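# Hang the held hanger on the clothes rail

## Task

The right gripper starts out holding a hanger: put it on the rail so that it hangs there by its hook. Any hanger already on the rail must still be on it at the end. The rack is loose, so it must stay upright and in place; tipping it beyond a slight lean fails the scene immediately. The hanger must stay hung on its own, not merely because the robot is holding it. When done, release the hanger and take the gripper away from it.

## Robot and tools

Robot: two arms in a physics simulation, named left_arm and right_arm. Each has a waist, shoulder, elbow, wrist pitch, wrist yaw and wrist roll joint plus a two-finger gripper. Joint ranges in rad: waist -2.618 to 3.054, shoulder 0.000 to 3.142, elbow 0.000 to 3.142, wrist pitch -1.571 to 1.571, wrist yaw -1.571 to 1.571, wrist roll -2.094 to 2.094. The elbow cannot fully straighten. Arm bases in the scene frame: left_arm at (+0.050, +0.256, 0) with quat_wxyz (+0.997, 0, 0, +0.074); right_arm at (-0.040, -0.358, 0) with quat_wxyz (+0.997, 0, 0, -0.080). The names left and right do not refer to image sides.

Scene frame: origin on the table surface midway between the arms, +x out across the table, +z upward, left_arm on the +y side. Gripper frame: fingers extend along its +z, and they close and open along its y. end_effector_position is the point between the pads, roughly 1 cm short of the fingertips. A wrist camera sits on each gripper and can collide with things.

Row format (used by execute_actions and move): 16 numbers in one flat list covering both arms, left_arm first then right_arm, each as x, y, z, qw, qx, qy, qz, opening. x, y, z is an absolute target position in metres in the scene frame; qw..qz is an absolute target orientation, w first. Opening runs from -1 (closed) to +1 (fully open, 0.094 m); it is an absolute setting, not a change. Always fill both arms; for an arm that should stay put, resend exactly the pose it had when it stopped moving plus its desired opening, and resend a fixed quaternion rather than copying a drifted reported one.

execute_actions: argument actions is a list holding zero or one item. Empty list: just report current state. Item with rows (1 to 15 rows) and optional steps (1 to 15, default 15): each row drives one control step of 1/30 s, and the final row repeats to fill the step count. Item with only steps (up to 300): a wait that counts from the previous result, so reply time eats into it. Optional pictures (boolean) toggles camera images. A call that breaks a rule is rejected and nothing is sent; a target lying more than 0.6 m from the arm's last reported position along any gripper axis is rejected.

move: target is one 16-number row as above; speed in m/s from 0.002 to 0.5 (default 0.25), with rotation limited to twice that in rad/s. Both grippers follow straight-line paths ending together, lasting 0.5 to 10 s; longer ones are cut off at 10 s. Openings are sent when the move begins. Paths ignore obstacles and the other arm; grippers lag, wander and can exceed the speed, mostly near full reach. Faster contact means harder impact, and aiming beyond a contact point presses harder.

wait: seconds from 0 to 10; nothing new is sent.
zoom_image: camera (cam_head_left, cam_head_right, cam_high, cam_low, cam_left_wrist, cam_right_wrist) and region [x0, y0, x1, y1] in pixels from the top-left, at most 504 by 504. Head, high and low images are 504x504; wrist images 616x616.
read_manual: optional section, only "licences"; returns licence text, no motion.
finished_scene: scene (1 or 2); ends and grades that scene irreversibly and starts the next.

Control behaviour: each step, the commanded pose is limited to 70 mm and 16 degrees from the measured pose, then joints are driven by damped inverse kinematics, favouring position over orientation. After an action, the arm only continues to its last limited pose, so far targets need follow-up commands. Motions often finish a centimetre or more short, usually low. Reported hand positions can be inaccurate, especially at long reach.

Results: a state line left_arm: … | right_arm: … with each gripper's position and quaternion. grip_measured is finger opening on the command scale (last Joint positions value gives metres); readings may be off by about 1 mm. To hold something, command about 0.03 below grip_measured; a smaller gap grips more gently. "pose unreachable" names an arm whose command the clearance check altered or blocked; HELD marks steps where a row was not fully sent. "Hand target" shows where each gripper is currently being driven. A move adds a move: line with the ending (done, off_target, moving, held, fault) and limits (paced = pose clipped; held = some steps blocked, after which the arm may jump fast), plus each gripper's distance from its target. If only one arm is named, the other finished. FAULT lines mark an arm stopping. MOTOR HOT appears from 75 °C; at 90 °C the arm halts 10 s; at 100 °C the arm goes limp and drops. Holding loads heats motors, also while you think.

Moves begin once the robot is at rest or after 3 s.

Avoid: tipping or shifting the rack, knocking other hangers off the rail, dropping the hanger, pushing anything off the table, the arms touching or pressing each other, fast or hard contacts, and long heavy holds. Finish by opening the right gripper, backing it away from the hanger, then calling finished_scene.

Each tool is called after ">>>" as name(argument=value, ...) on one line, values as JSON.

## Session

>>> execute_actions(actions=[])

Scene clock: 0.00 s of 4000.00 s.
left_arm: end_effector_position=(+0.4230, +0.3148, +0.4191) grip_measured=+1.000 end_effector_quat_wxyz=(+0.715, -0.061, +0.695, +0.050) | right_arm: end_effector_position=(+0.3298, +0.0083, +0.3951) grip_measured=-0.842 end_effector_quat_wxyz=(+0.560, -0.138, +0.811, +0.097)
Joint positions: left_arm=[ 0.003  1.038  1.064  0.002 -0.006 -0.017  0.094] | right_arm=[ 1.127  1.834  2.065 -0.669  0.581  0.255  0.007]
Joint velocities: left_arm=[-0.012 -0.002  0.022 -0.022  0.022  0.022  0.   ] | right_arm=[-0.012 -0.002  0.002  0.007 -0.037 -0.051  0.001]
Hand target (left_arm): +0.420, +0.314, +0.425; +0.720, -0.060, +0.690, +0.051
Hand target (right_arm): +0.329, +0.006, +0.399; +0.563, -0.136, +0.810, +0.097

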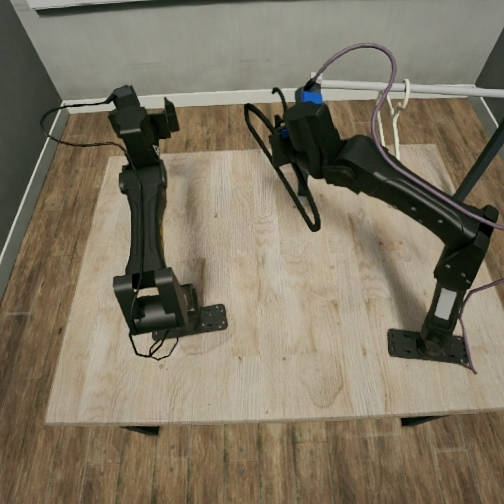

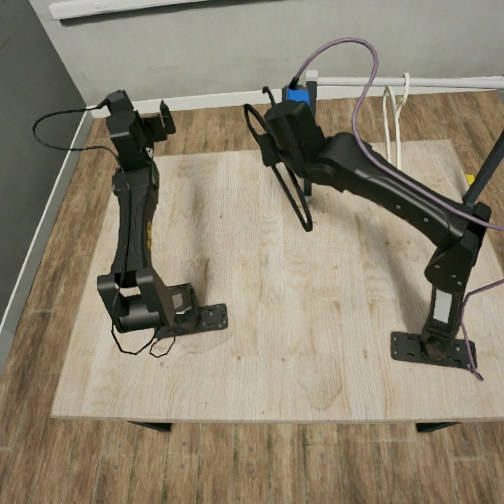

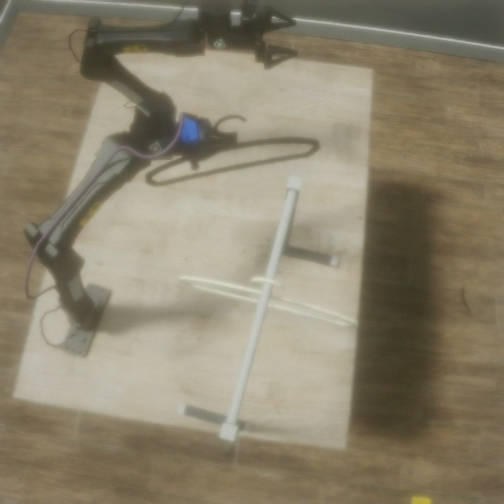

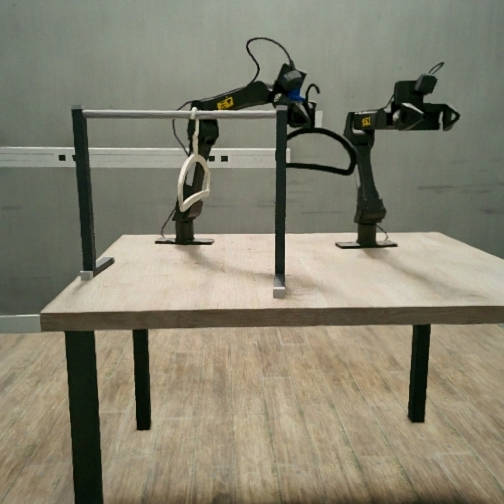

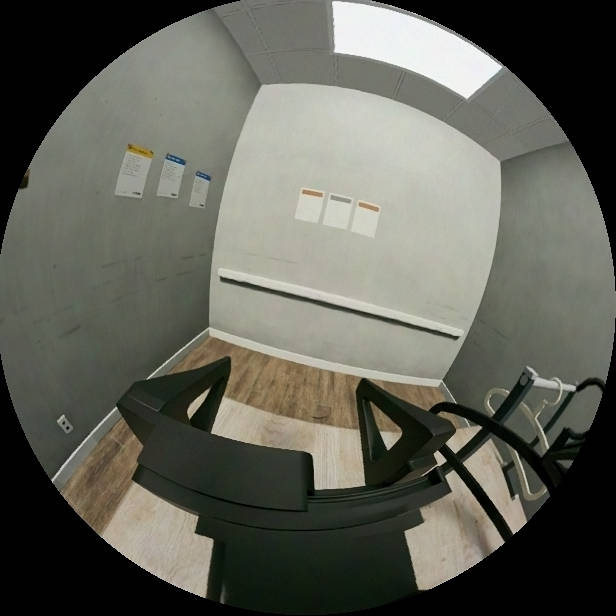

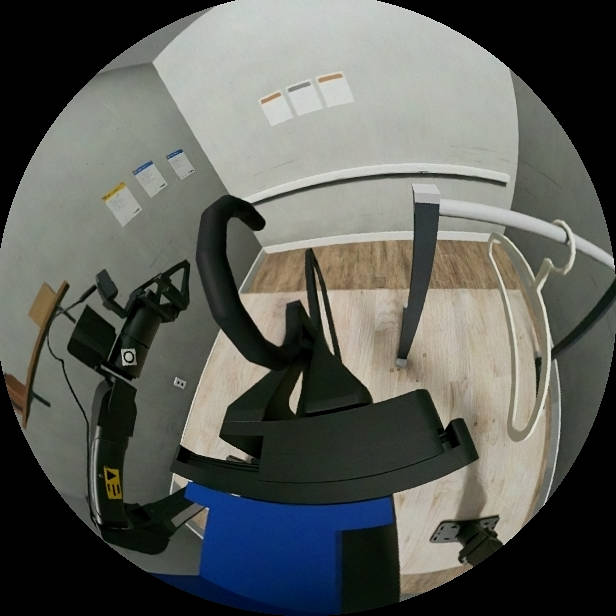

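>>> move(target=[0.423,0.3148,0.4191,0.715,-0.061,0.695,0.05,1,0.17,-0.05,0.38,0.56,-0.138,0.811,0.097,-0.9])

>>> move(target=[0.423,0.3148,0.4191,0.715,-0.061,0.695,0.05,1,0.17,-0.11,0.37,0.565,0.086,0.819,-0.06,-0.9])

>>> move(target=[0.423,0.3148,0.4191,0.715,-0.061,0.695,0.05,1,0.32,-0.14,0.37,0.565,0.086,0.819,-0.06,-0.9], speed=0.1)

Scene clock: 7.67 s of 4000.00 s.
left_arm: end_effector_position=(+0.4230, +0.3148, +0.4191) grip_measured=+1.000 end_effector_quat_wxyz=(+0.715, -0.061, +0.695, +0.050) | right_arm: end_effector_position=(+0.1702, -0.0404, +0.3767) grip_measured=-0.848 end_effector_quat_wxyz=(+0.554, -0.146, +0.813, +0.102)
Joint positions: left_arm=[ 0.003  1.038  1.064  0.002 -0.006 -0.017  0.094] | right_arm=[ 1.516  1.412  1.595 -0.807  0.898  0.517  0.007]
Joint velocities: left_arm=[ 0.007 -0.002 -0.027  0.066  0.022  0.022  0.   ] | right_arm=[ 0.012 -0.002  0.017 -0.037  0.125  0.022  0.002]
Hand target (left_arm): +0.423, +0.315, +0.419; +0.715, -0.061, +0.695, +0.050
Hand target (right_arm): +0.169, -0.048, +0.381; +0.562, -0.139, +0.810, +0.098
Off the commanded pose (left_arm): 0.000 m, 0 deg.
Off the commanded pose (right_arm): 0.010 m, 1 deg.
After step 90, 3.30 s passed at rest.
move: done

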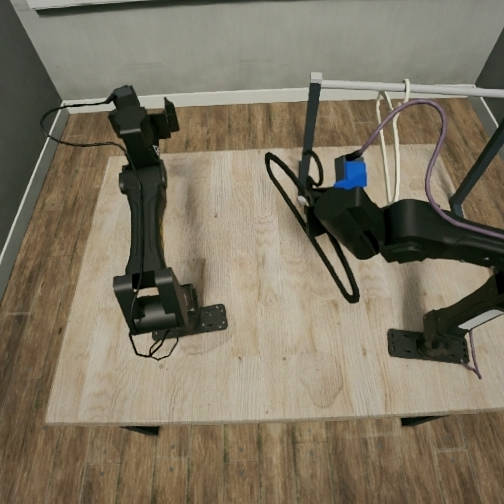

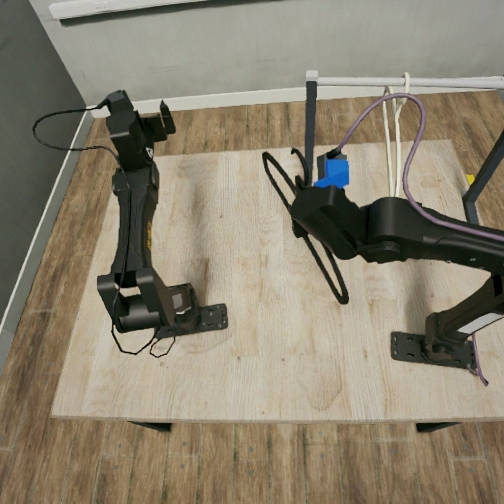

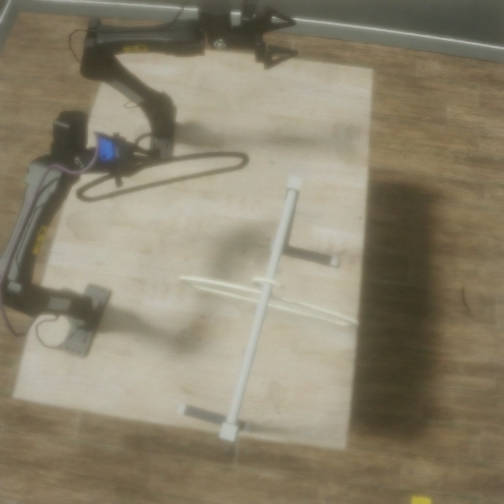

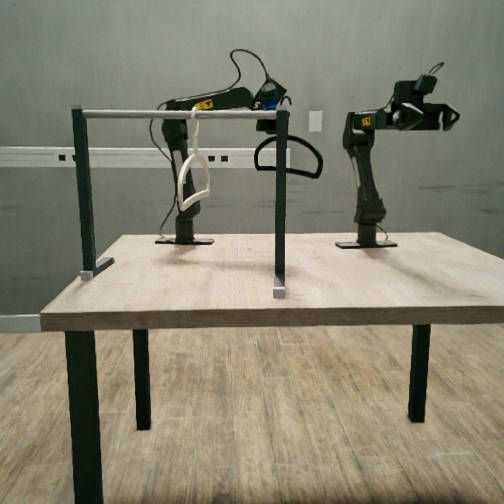

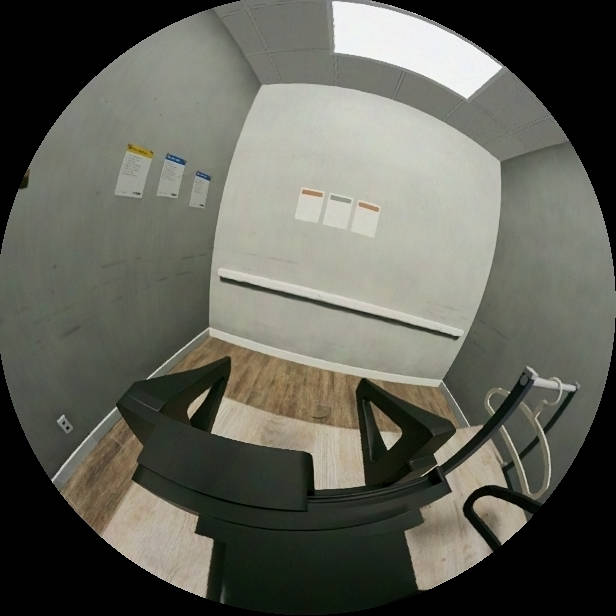

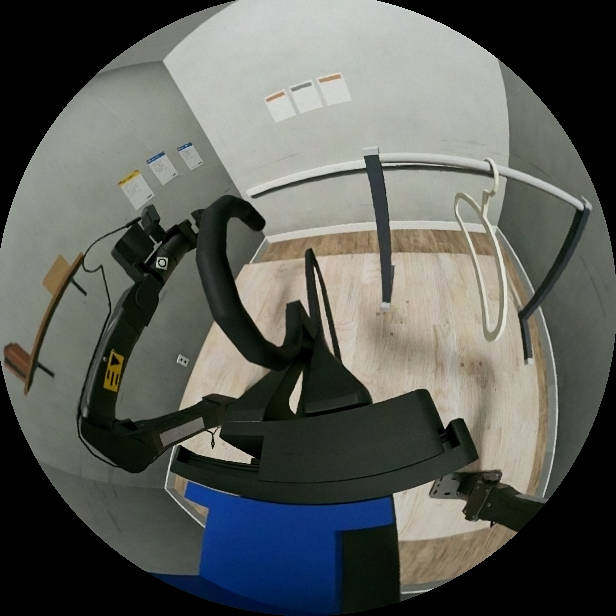

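Scene clock: 9.33 s of 4000.00 s.
left_arm: end_effector_position=(+0.4230, +0.3148, +0.4191) grip_measured=+1.000 end_effector_quat_wxyz=(+0.715, -0.061, +0.695, +0.050) | right_arm: end_effector_position=(+0.1699, -0.1039, +0.3630) grip_measured=-0.848 end_effector_quat_wxyz=(+0.566, +0.051, +0.823, -0.006)
Joint positions: left_arm=[ 0.003  1.038  1.064  0.002 -0.006 -0.017  0.094] | right_arm=[ 1.562  1.6    1.822 -1.548  1.193  1.36   0.007]
Joint velocities: left_arm=[-0.017 -0.002  0.002 -0.022  0.022 -0.066  0.   ] | right_arm=[-0.002  0.002  0.022 -0.051  0.081  0.051 -0.   ]
Hand target (left_arm): +0.423, +0.315, +0.419; +0.715, -0.061, +0.695, +0.050
Hand target (right_arm): +0.169, -0.109, +0.371; +0.582, +0.050, +0.811, -0.011
Off the commanded pose (left_arm): 0.000 m, 0 deg.
Off the commanded pose (right_arm): 0.009 m, 7 deg.
joint sent to its limit (right arm) — the command would take joint 4 (wrist pitch) past its lower limit, so that joint was sent only as far as its limit.
move: off_target (right_arm)

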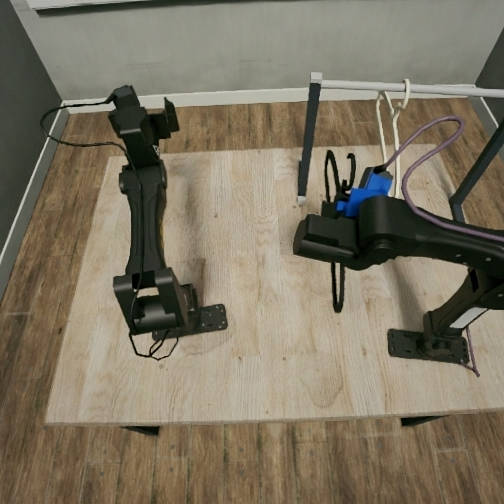

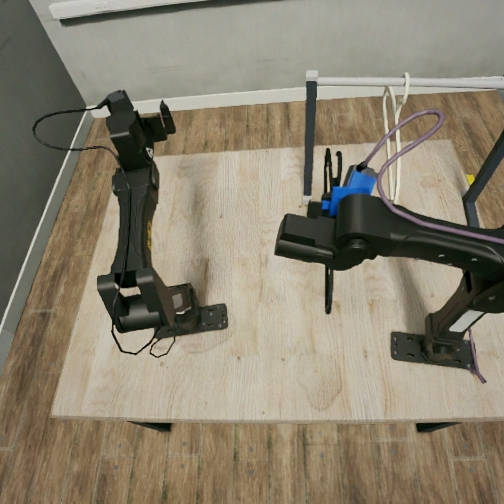

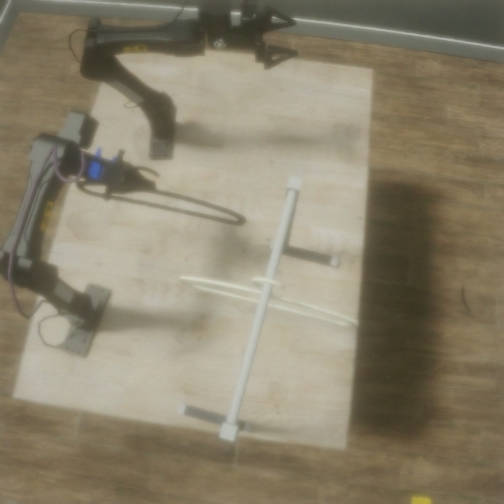

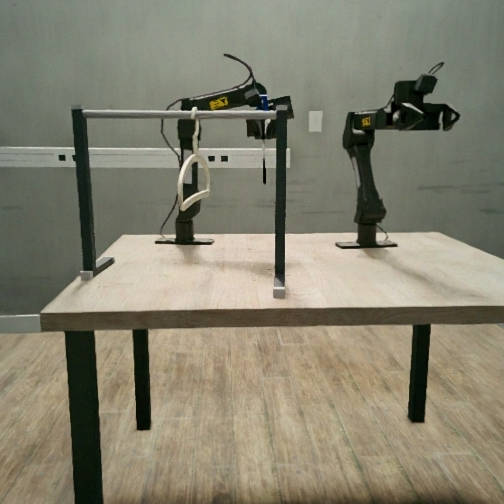

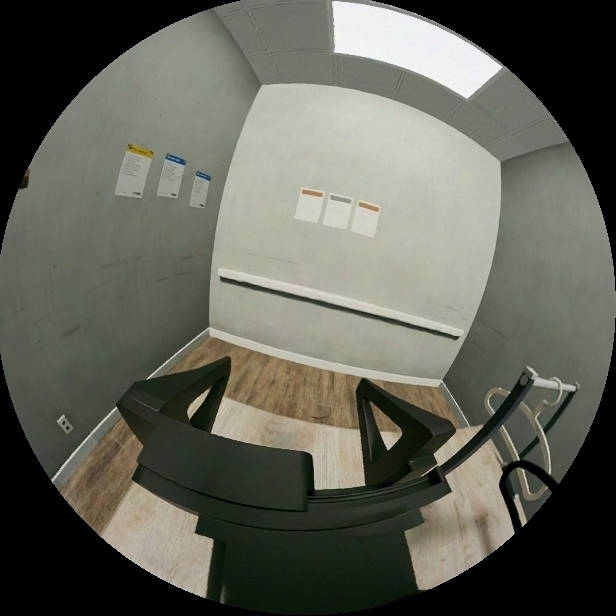

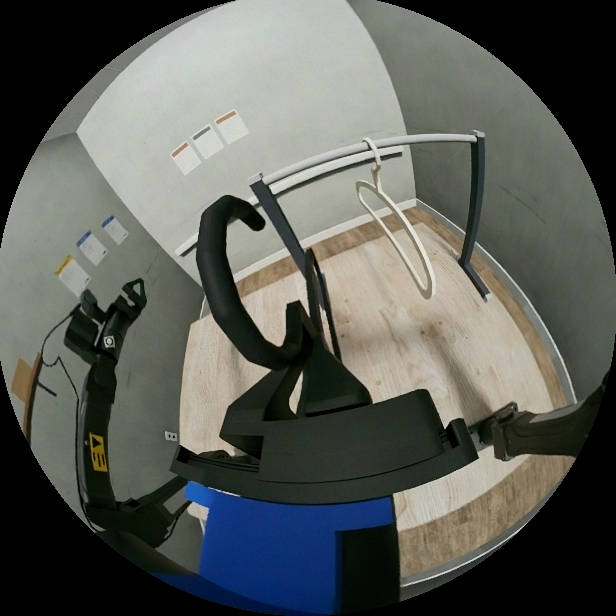

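Scene clock: 11.37 s of 4000.00 s.
left_arm: end_effector_position=(+0.4230, +0.3148, +0.4191) grip_measured=+1.000 end_effector_quat_wxyz=(+0.715, -0.061, +0.695, +0.050) | right_arm: end_effector_position=(+0.3157, -0.1415, +0.3616) grip_measured=-0.848 end_effector_quat_wxyz=(+0.554, +0.081, +0.826, -0.064)
Joint positions: left_arm=[ 0.003  1.038  1.064  0.002 -0.006 -0.017  0.094] | right_arm=[ 1.068  1.622  1.768 -0.9    0.985  0.647  0.007]
Joint velocities: left_arm=[-0.002 -0.007 -0.002 -0.007  0.007  0.007  0.   ] | right_arm=[-0.007  0.012 -0.002  0.037  0.007 -0.11  -0.001]
Hand target (left_arm): +0.423, +0.315, +0.419; +0.715, -0.061, +0.695, +0.050
Hand target (right_arm): +0.320, -0.143, +0.369; +0.562, +0.088, +0.820, -0.063
Off the commanded pose (left_arm): 0.000 m, 0 deg.
Off the commanded pose (right_arm): 0.010 m, 2 deg.
move: done

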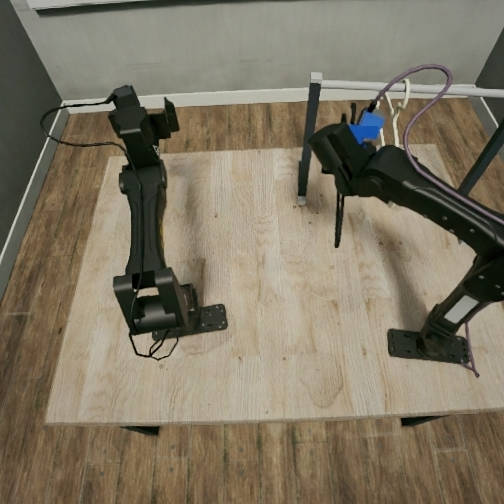

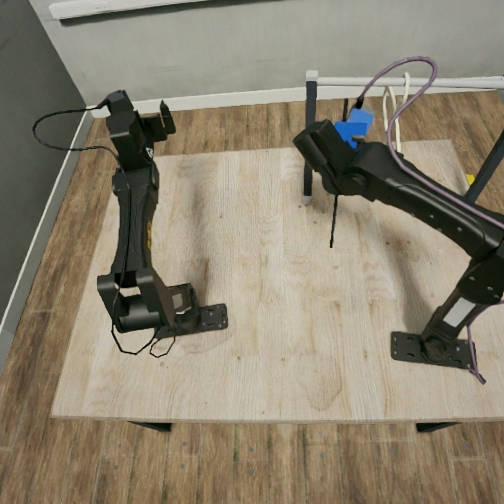

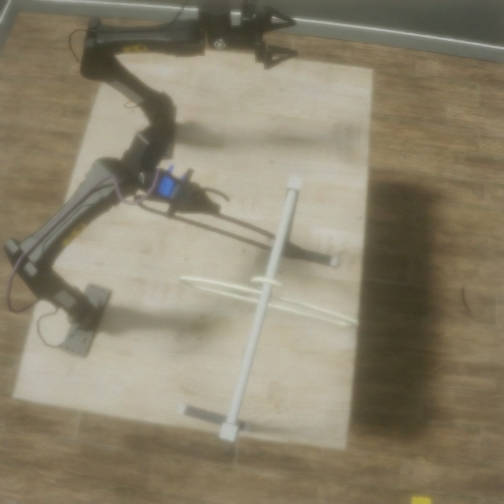

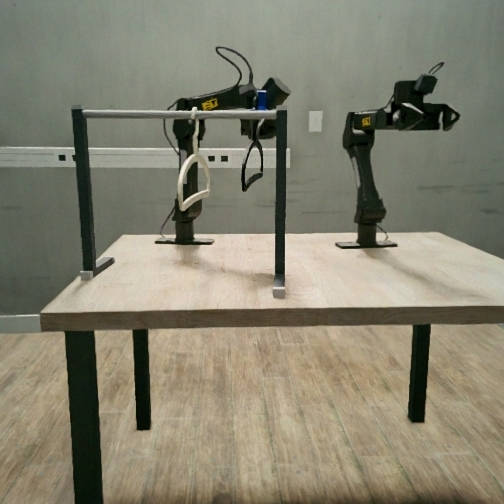

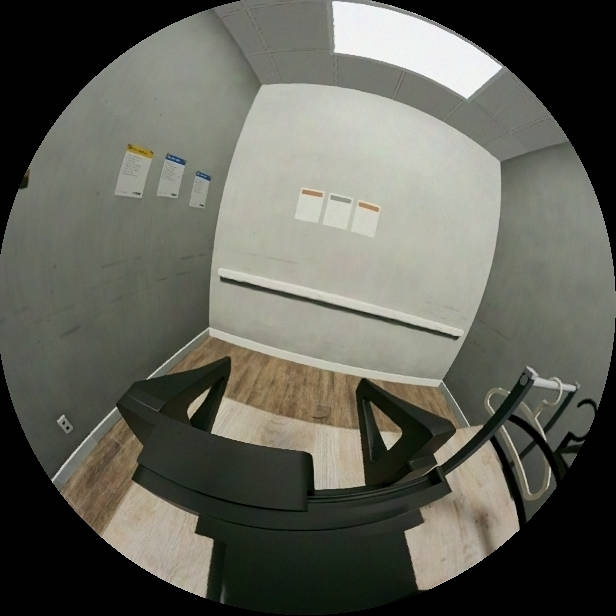

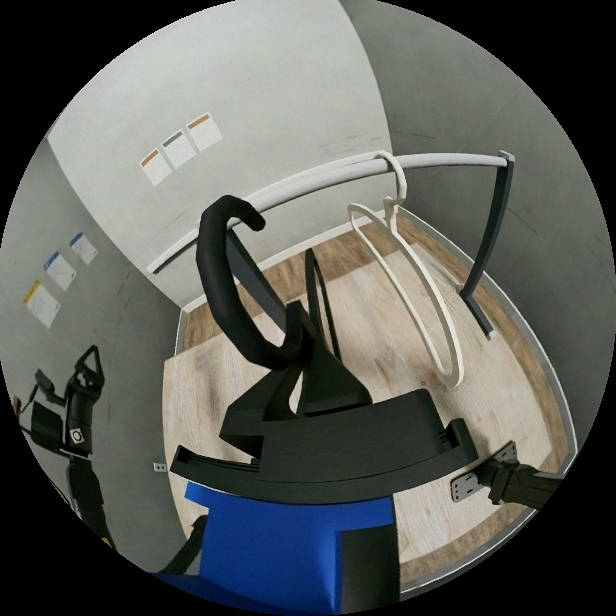

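>>> move(target=[0.423,0.3148,0.4191,0.715,-0.061,0.695,0.05,1,0.41,-0.165,0.375,0.565,0.086,0.819,-0.06,-0.9], speed=0.08)

>>> zoom_image(camera="cam_low", region=[170,60,310,200])

>>> zoom_image(camera="cam_left_wrist", region=[476,340,616,480])

Scene clock: 19.60 s of 4000.00 s.
left_arm: end_effector_position=(+0.4230, +0.3148, +0.4191) grip_measured=+1.000 end_effector_quat_wxyz=(+0.715, -0.061, +0.695, +0.050) | right_arm: end_effector_position=(+0.4046, -0.1646, +0.3625) grip_measured=-0.848 end_effector_quat_wxyz=(+0.551, +0.078, +0.828, -0.065)
Joint positions: left_arm=[ 0.003  1.038  1.064  0.002 -0.006 -0.017  0.094] | right_arm=[ 0.834  1.765  1.897 -0.713  0.798  0.416  0.007]
Joint velocities: left_arm=[-0.002 -0.007 -0.012  0.066  0.007  0.007  0.   ] | right_arm=[-0.007 -0.012 -0.002  0.007  0.037  0.007 -0.001]
Hand target (left_arm): +0.423, +0.315, +0.419; +0.715, -0.061, +0.695, +0.050
Hand target (right_arm): +0.409, -0.167, +0.374; +0.563, +0.087, +0.820, -0.060
Off the commanded pose (left_arm): 0.000 m, 0 deg.
Off the commanded pose (right_arm): 0.014 m, 2 deg.
After step 90, 3.63 s passed at rest.
move: off_target (right_arm)

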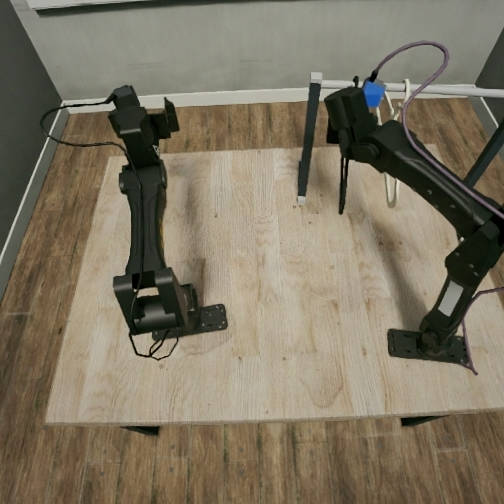

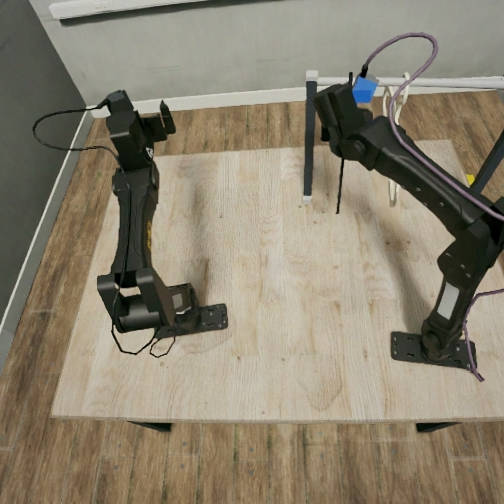

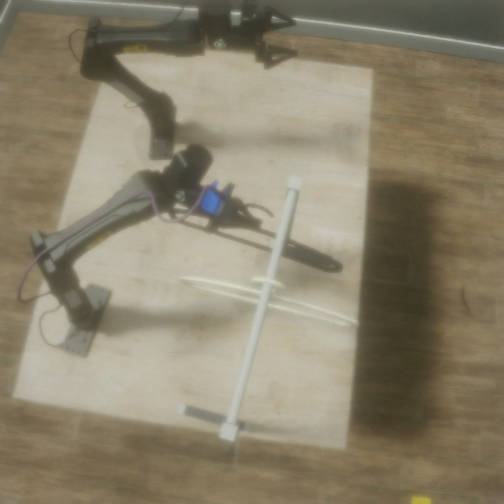

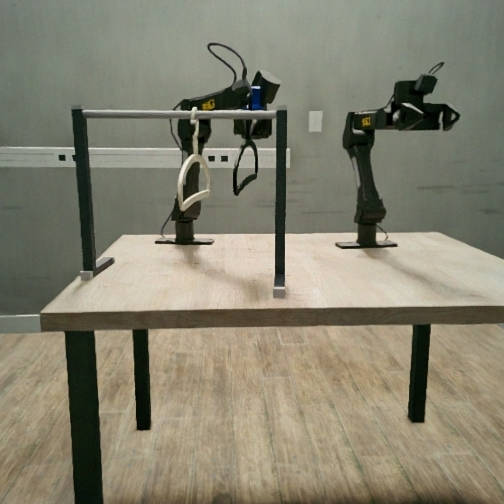

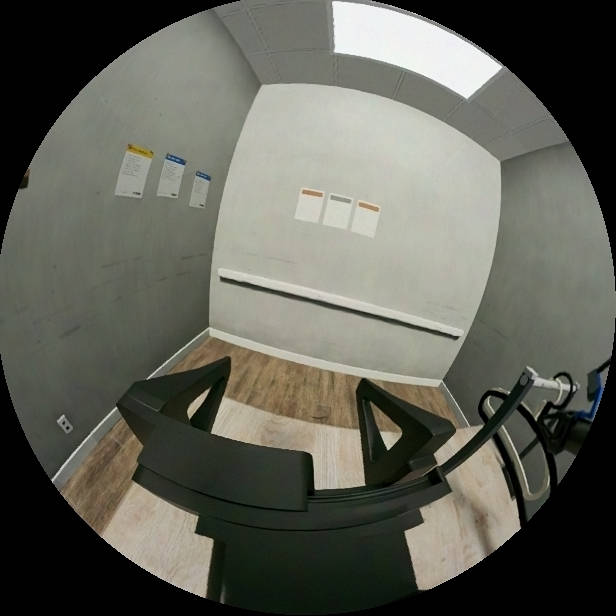

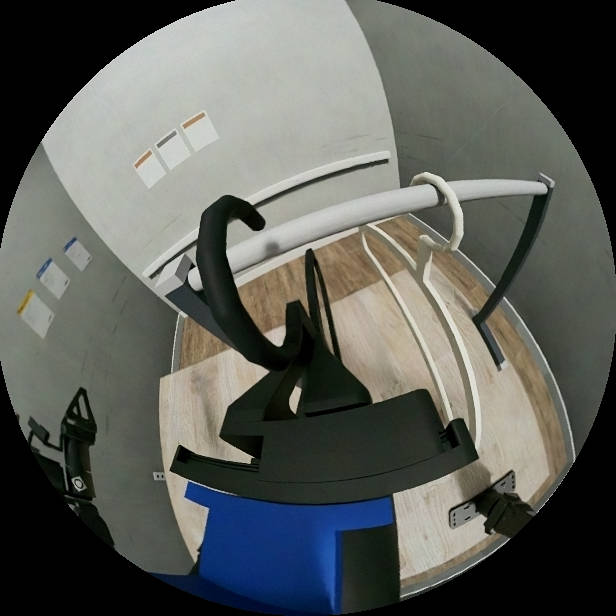

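Region (170, 60, 310, 200) of cam_low's 504x504 image, scaled by 3.600, with more detail than that image has.

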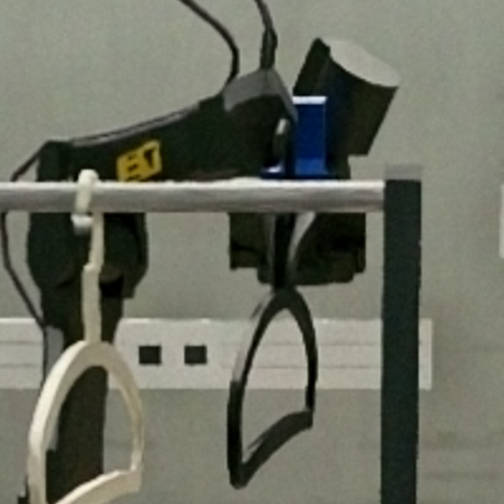

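Region (476, 340, 616, 480) of cam_left_wrist's 616x616 image, scaled by 3.600, with more detail than that image has.

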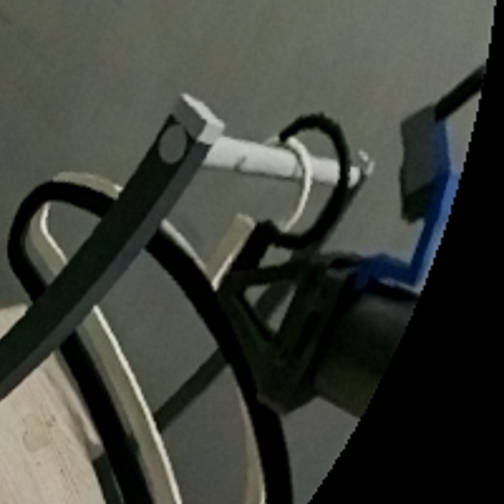

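Tip clears.

>>> move(target=[0.423,0.3148,0.4191,0.715,-0.061,0.695,0.05,1,0.462,-0.176,0.379,0.565,0.086,0.819,-0.06,-0.9], speed=0.04)

Scene clock: 24.50 s of 4000.00 s.
left_arm: end_effector_position=(+0.4230, +0.3148, +0.4191) grip_measured=+1.000 end_effector_quat_wxyz=(+0.715, -0.061, +0.695, +0.050) | right_arm: end_effector_position=(+0.4571, -0.1715, +0.3626) grip_measured=-0.848 end_effector_quat_wxyz=(+0.549, +0.075, +0.830, -0.064)
Joint positions: left_arm=[ 0.003  1.038  1.064  0.002 -0.006 -0.017  0.094] | right_arm=[ 0.737  1.925  2.101 -0.714  0.707  0.345  0.007]
Joint velocities: left_arm=[-0.012 -0.027 -0.002  0.051 -0.066 -0.037  0.   ] | right_arm=[-0.007  0.017  0.002 -0.007 -0.051  0.066 -0.001]
Hand target (left_arm): +0.423, +0.315, +0.419; +0.715, -0.061, +0.695, +0.050
Hand target (right_arm): +0.461, -0.177, +0.378; +0.564, +0.087, +0.819, -0.060
Off the commanded pose (left_arm): 0.000 m, 0 deg.
Off the commanded pose (right_arm): 0.018 m, 3 deg.
After step 90, 0.03 s passed at rest.
move: off_target (right_arm)

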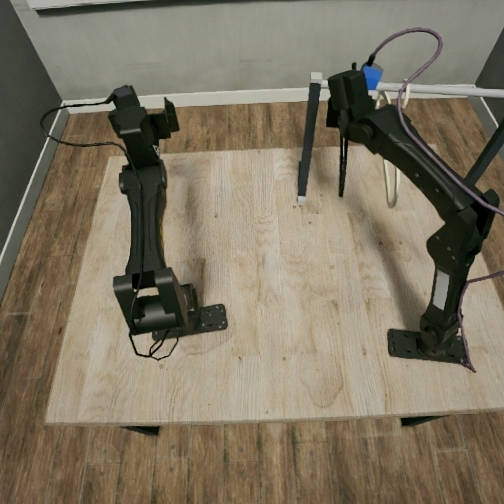

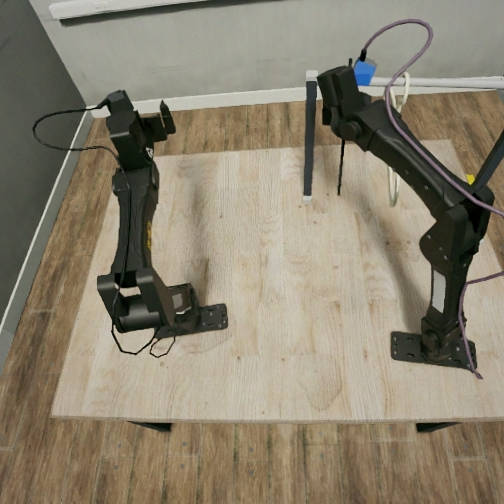

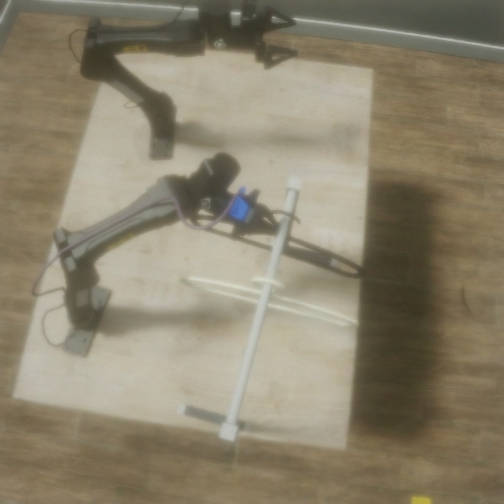

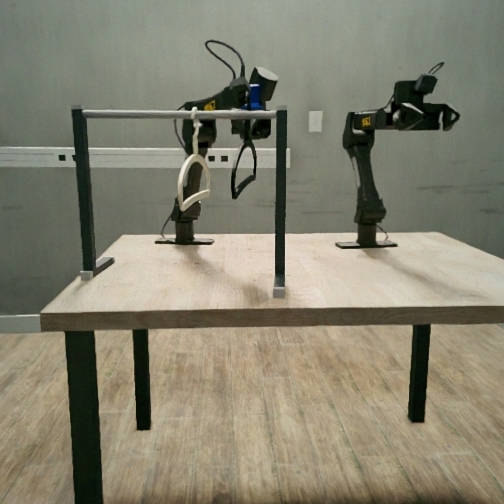

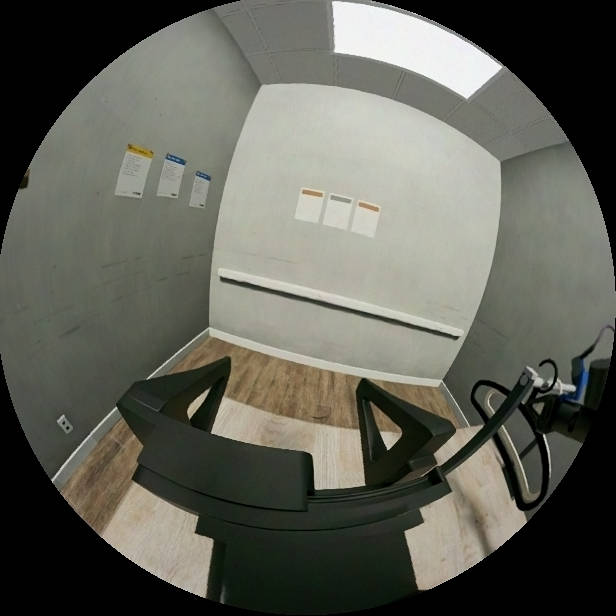

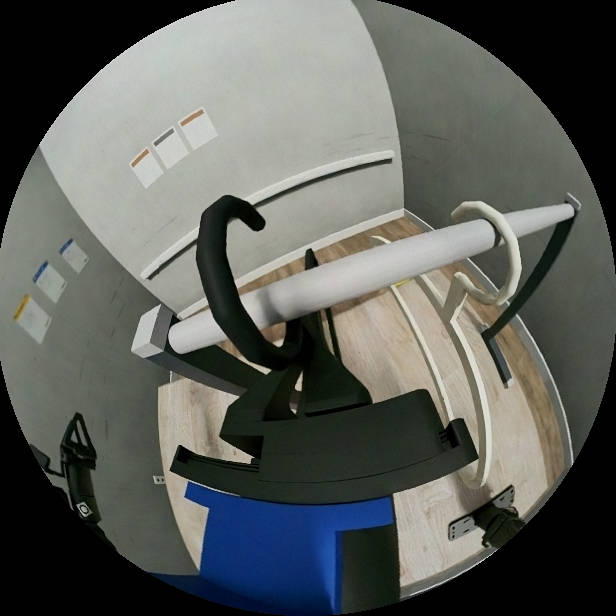

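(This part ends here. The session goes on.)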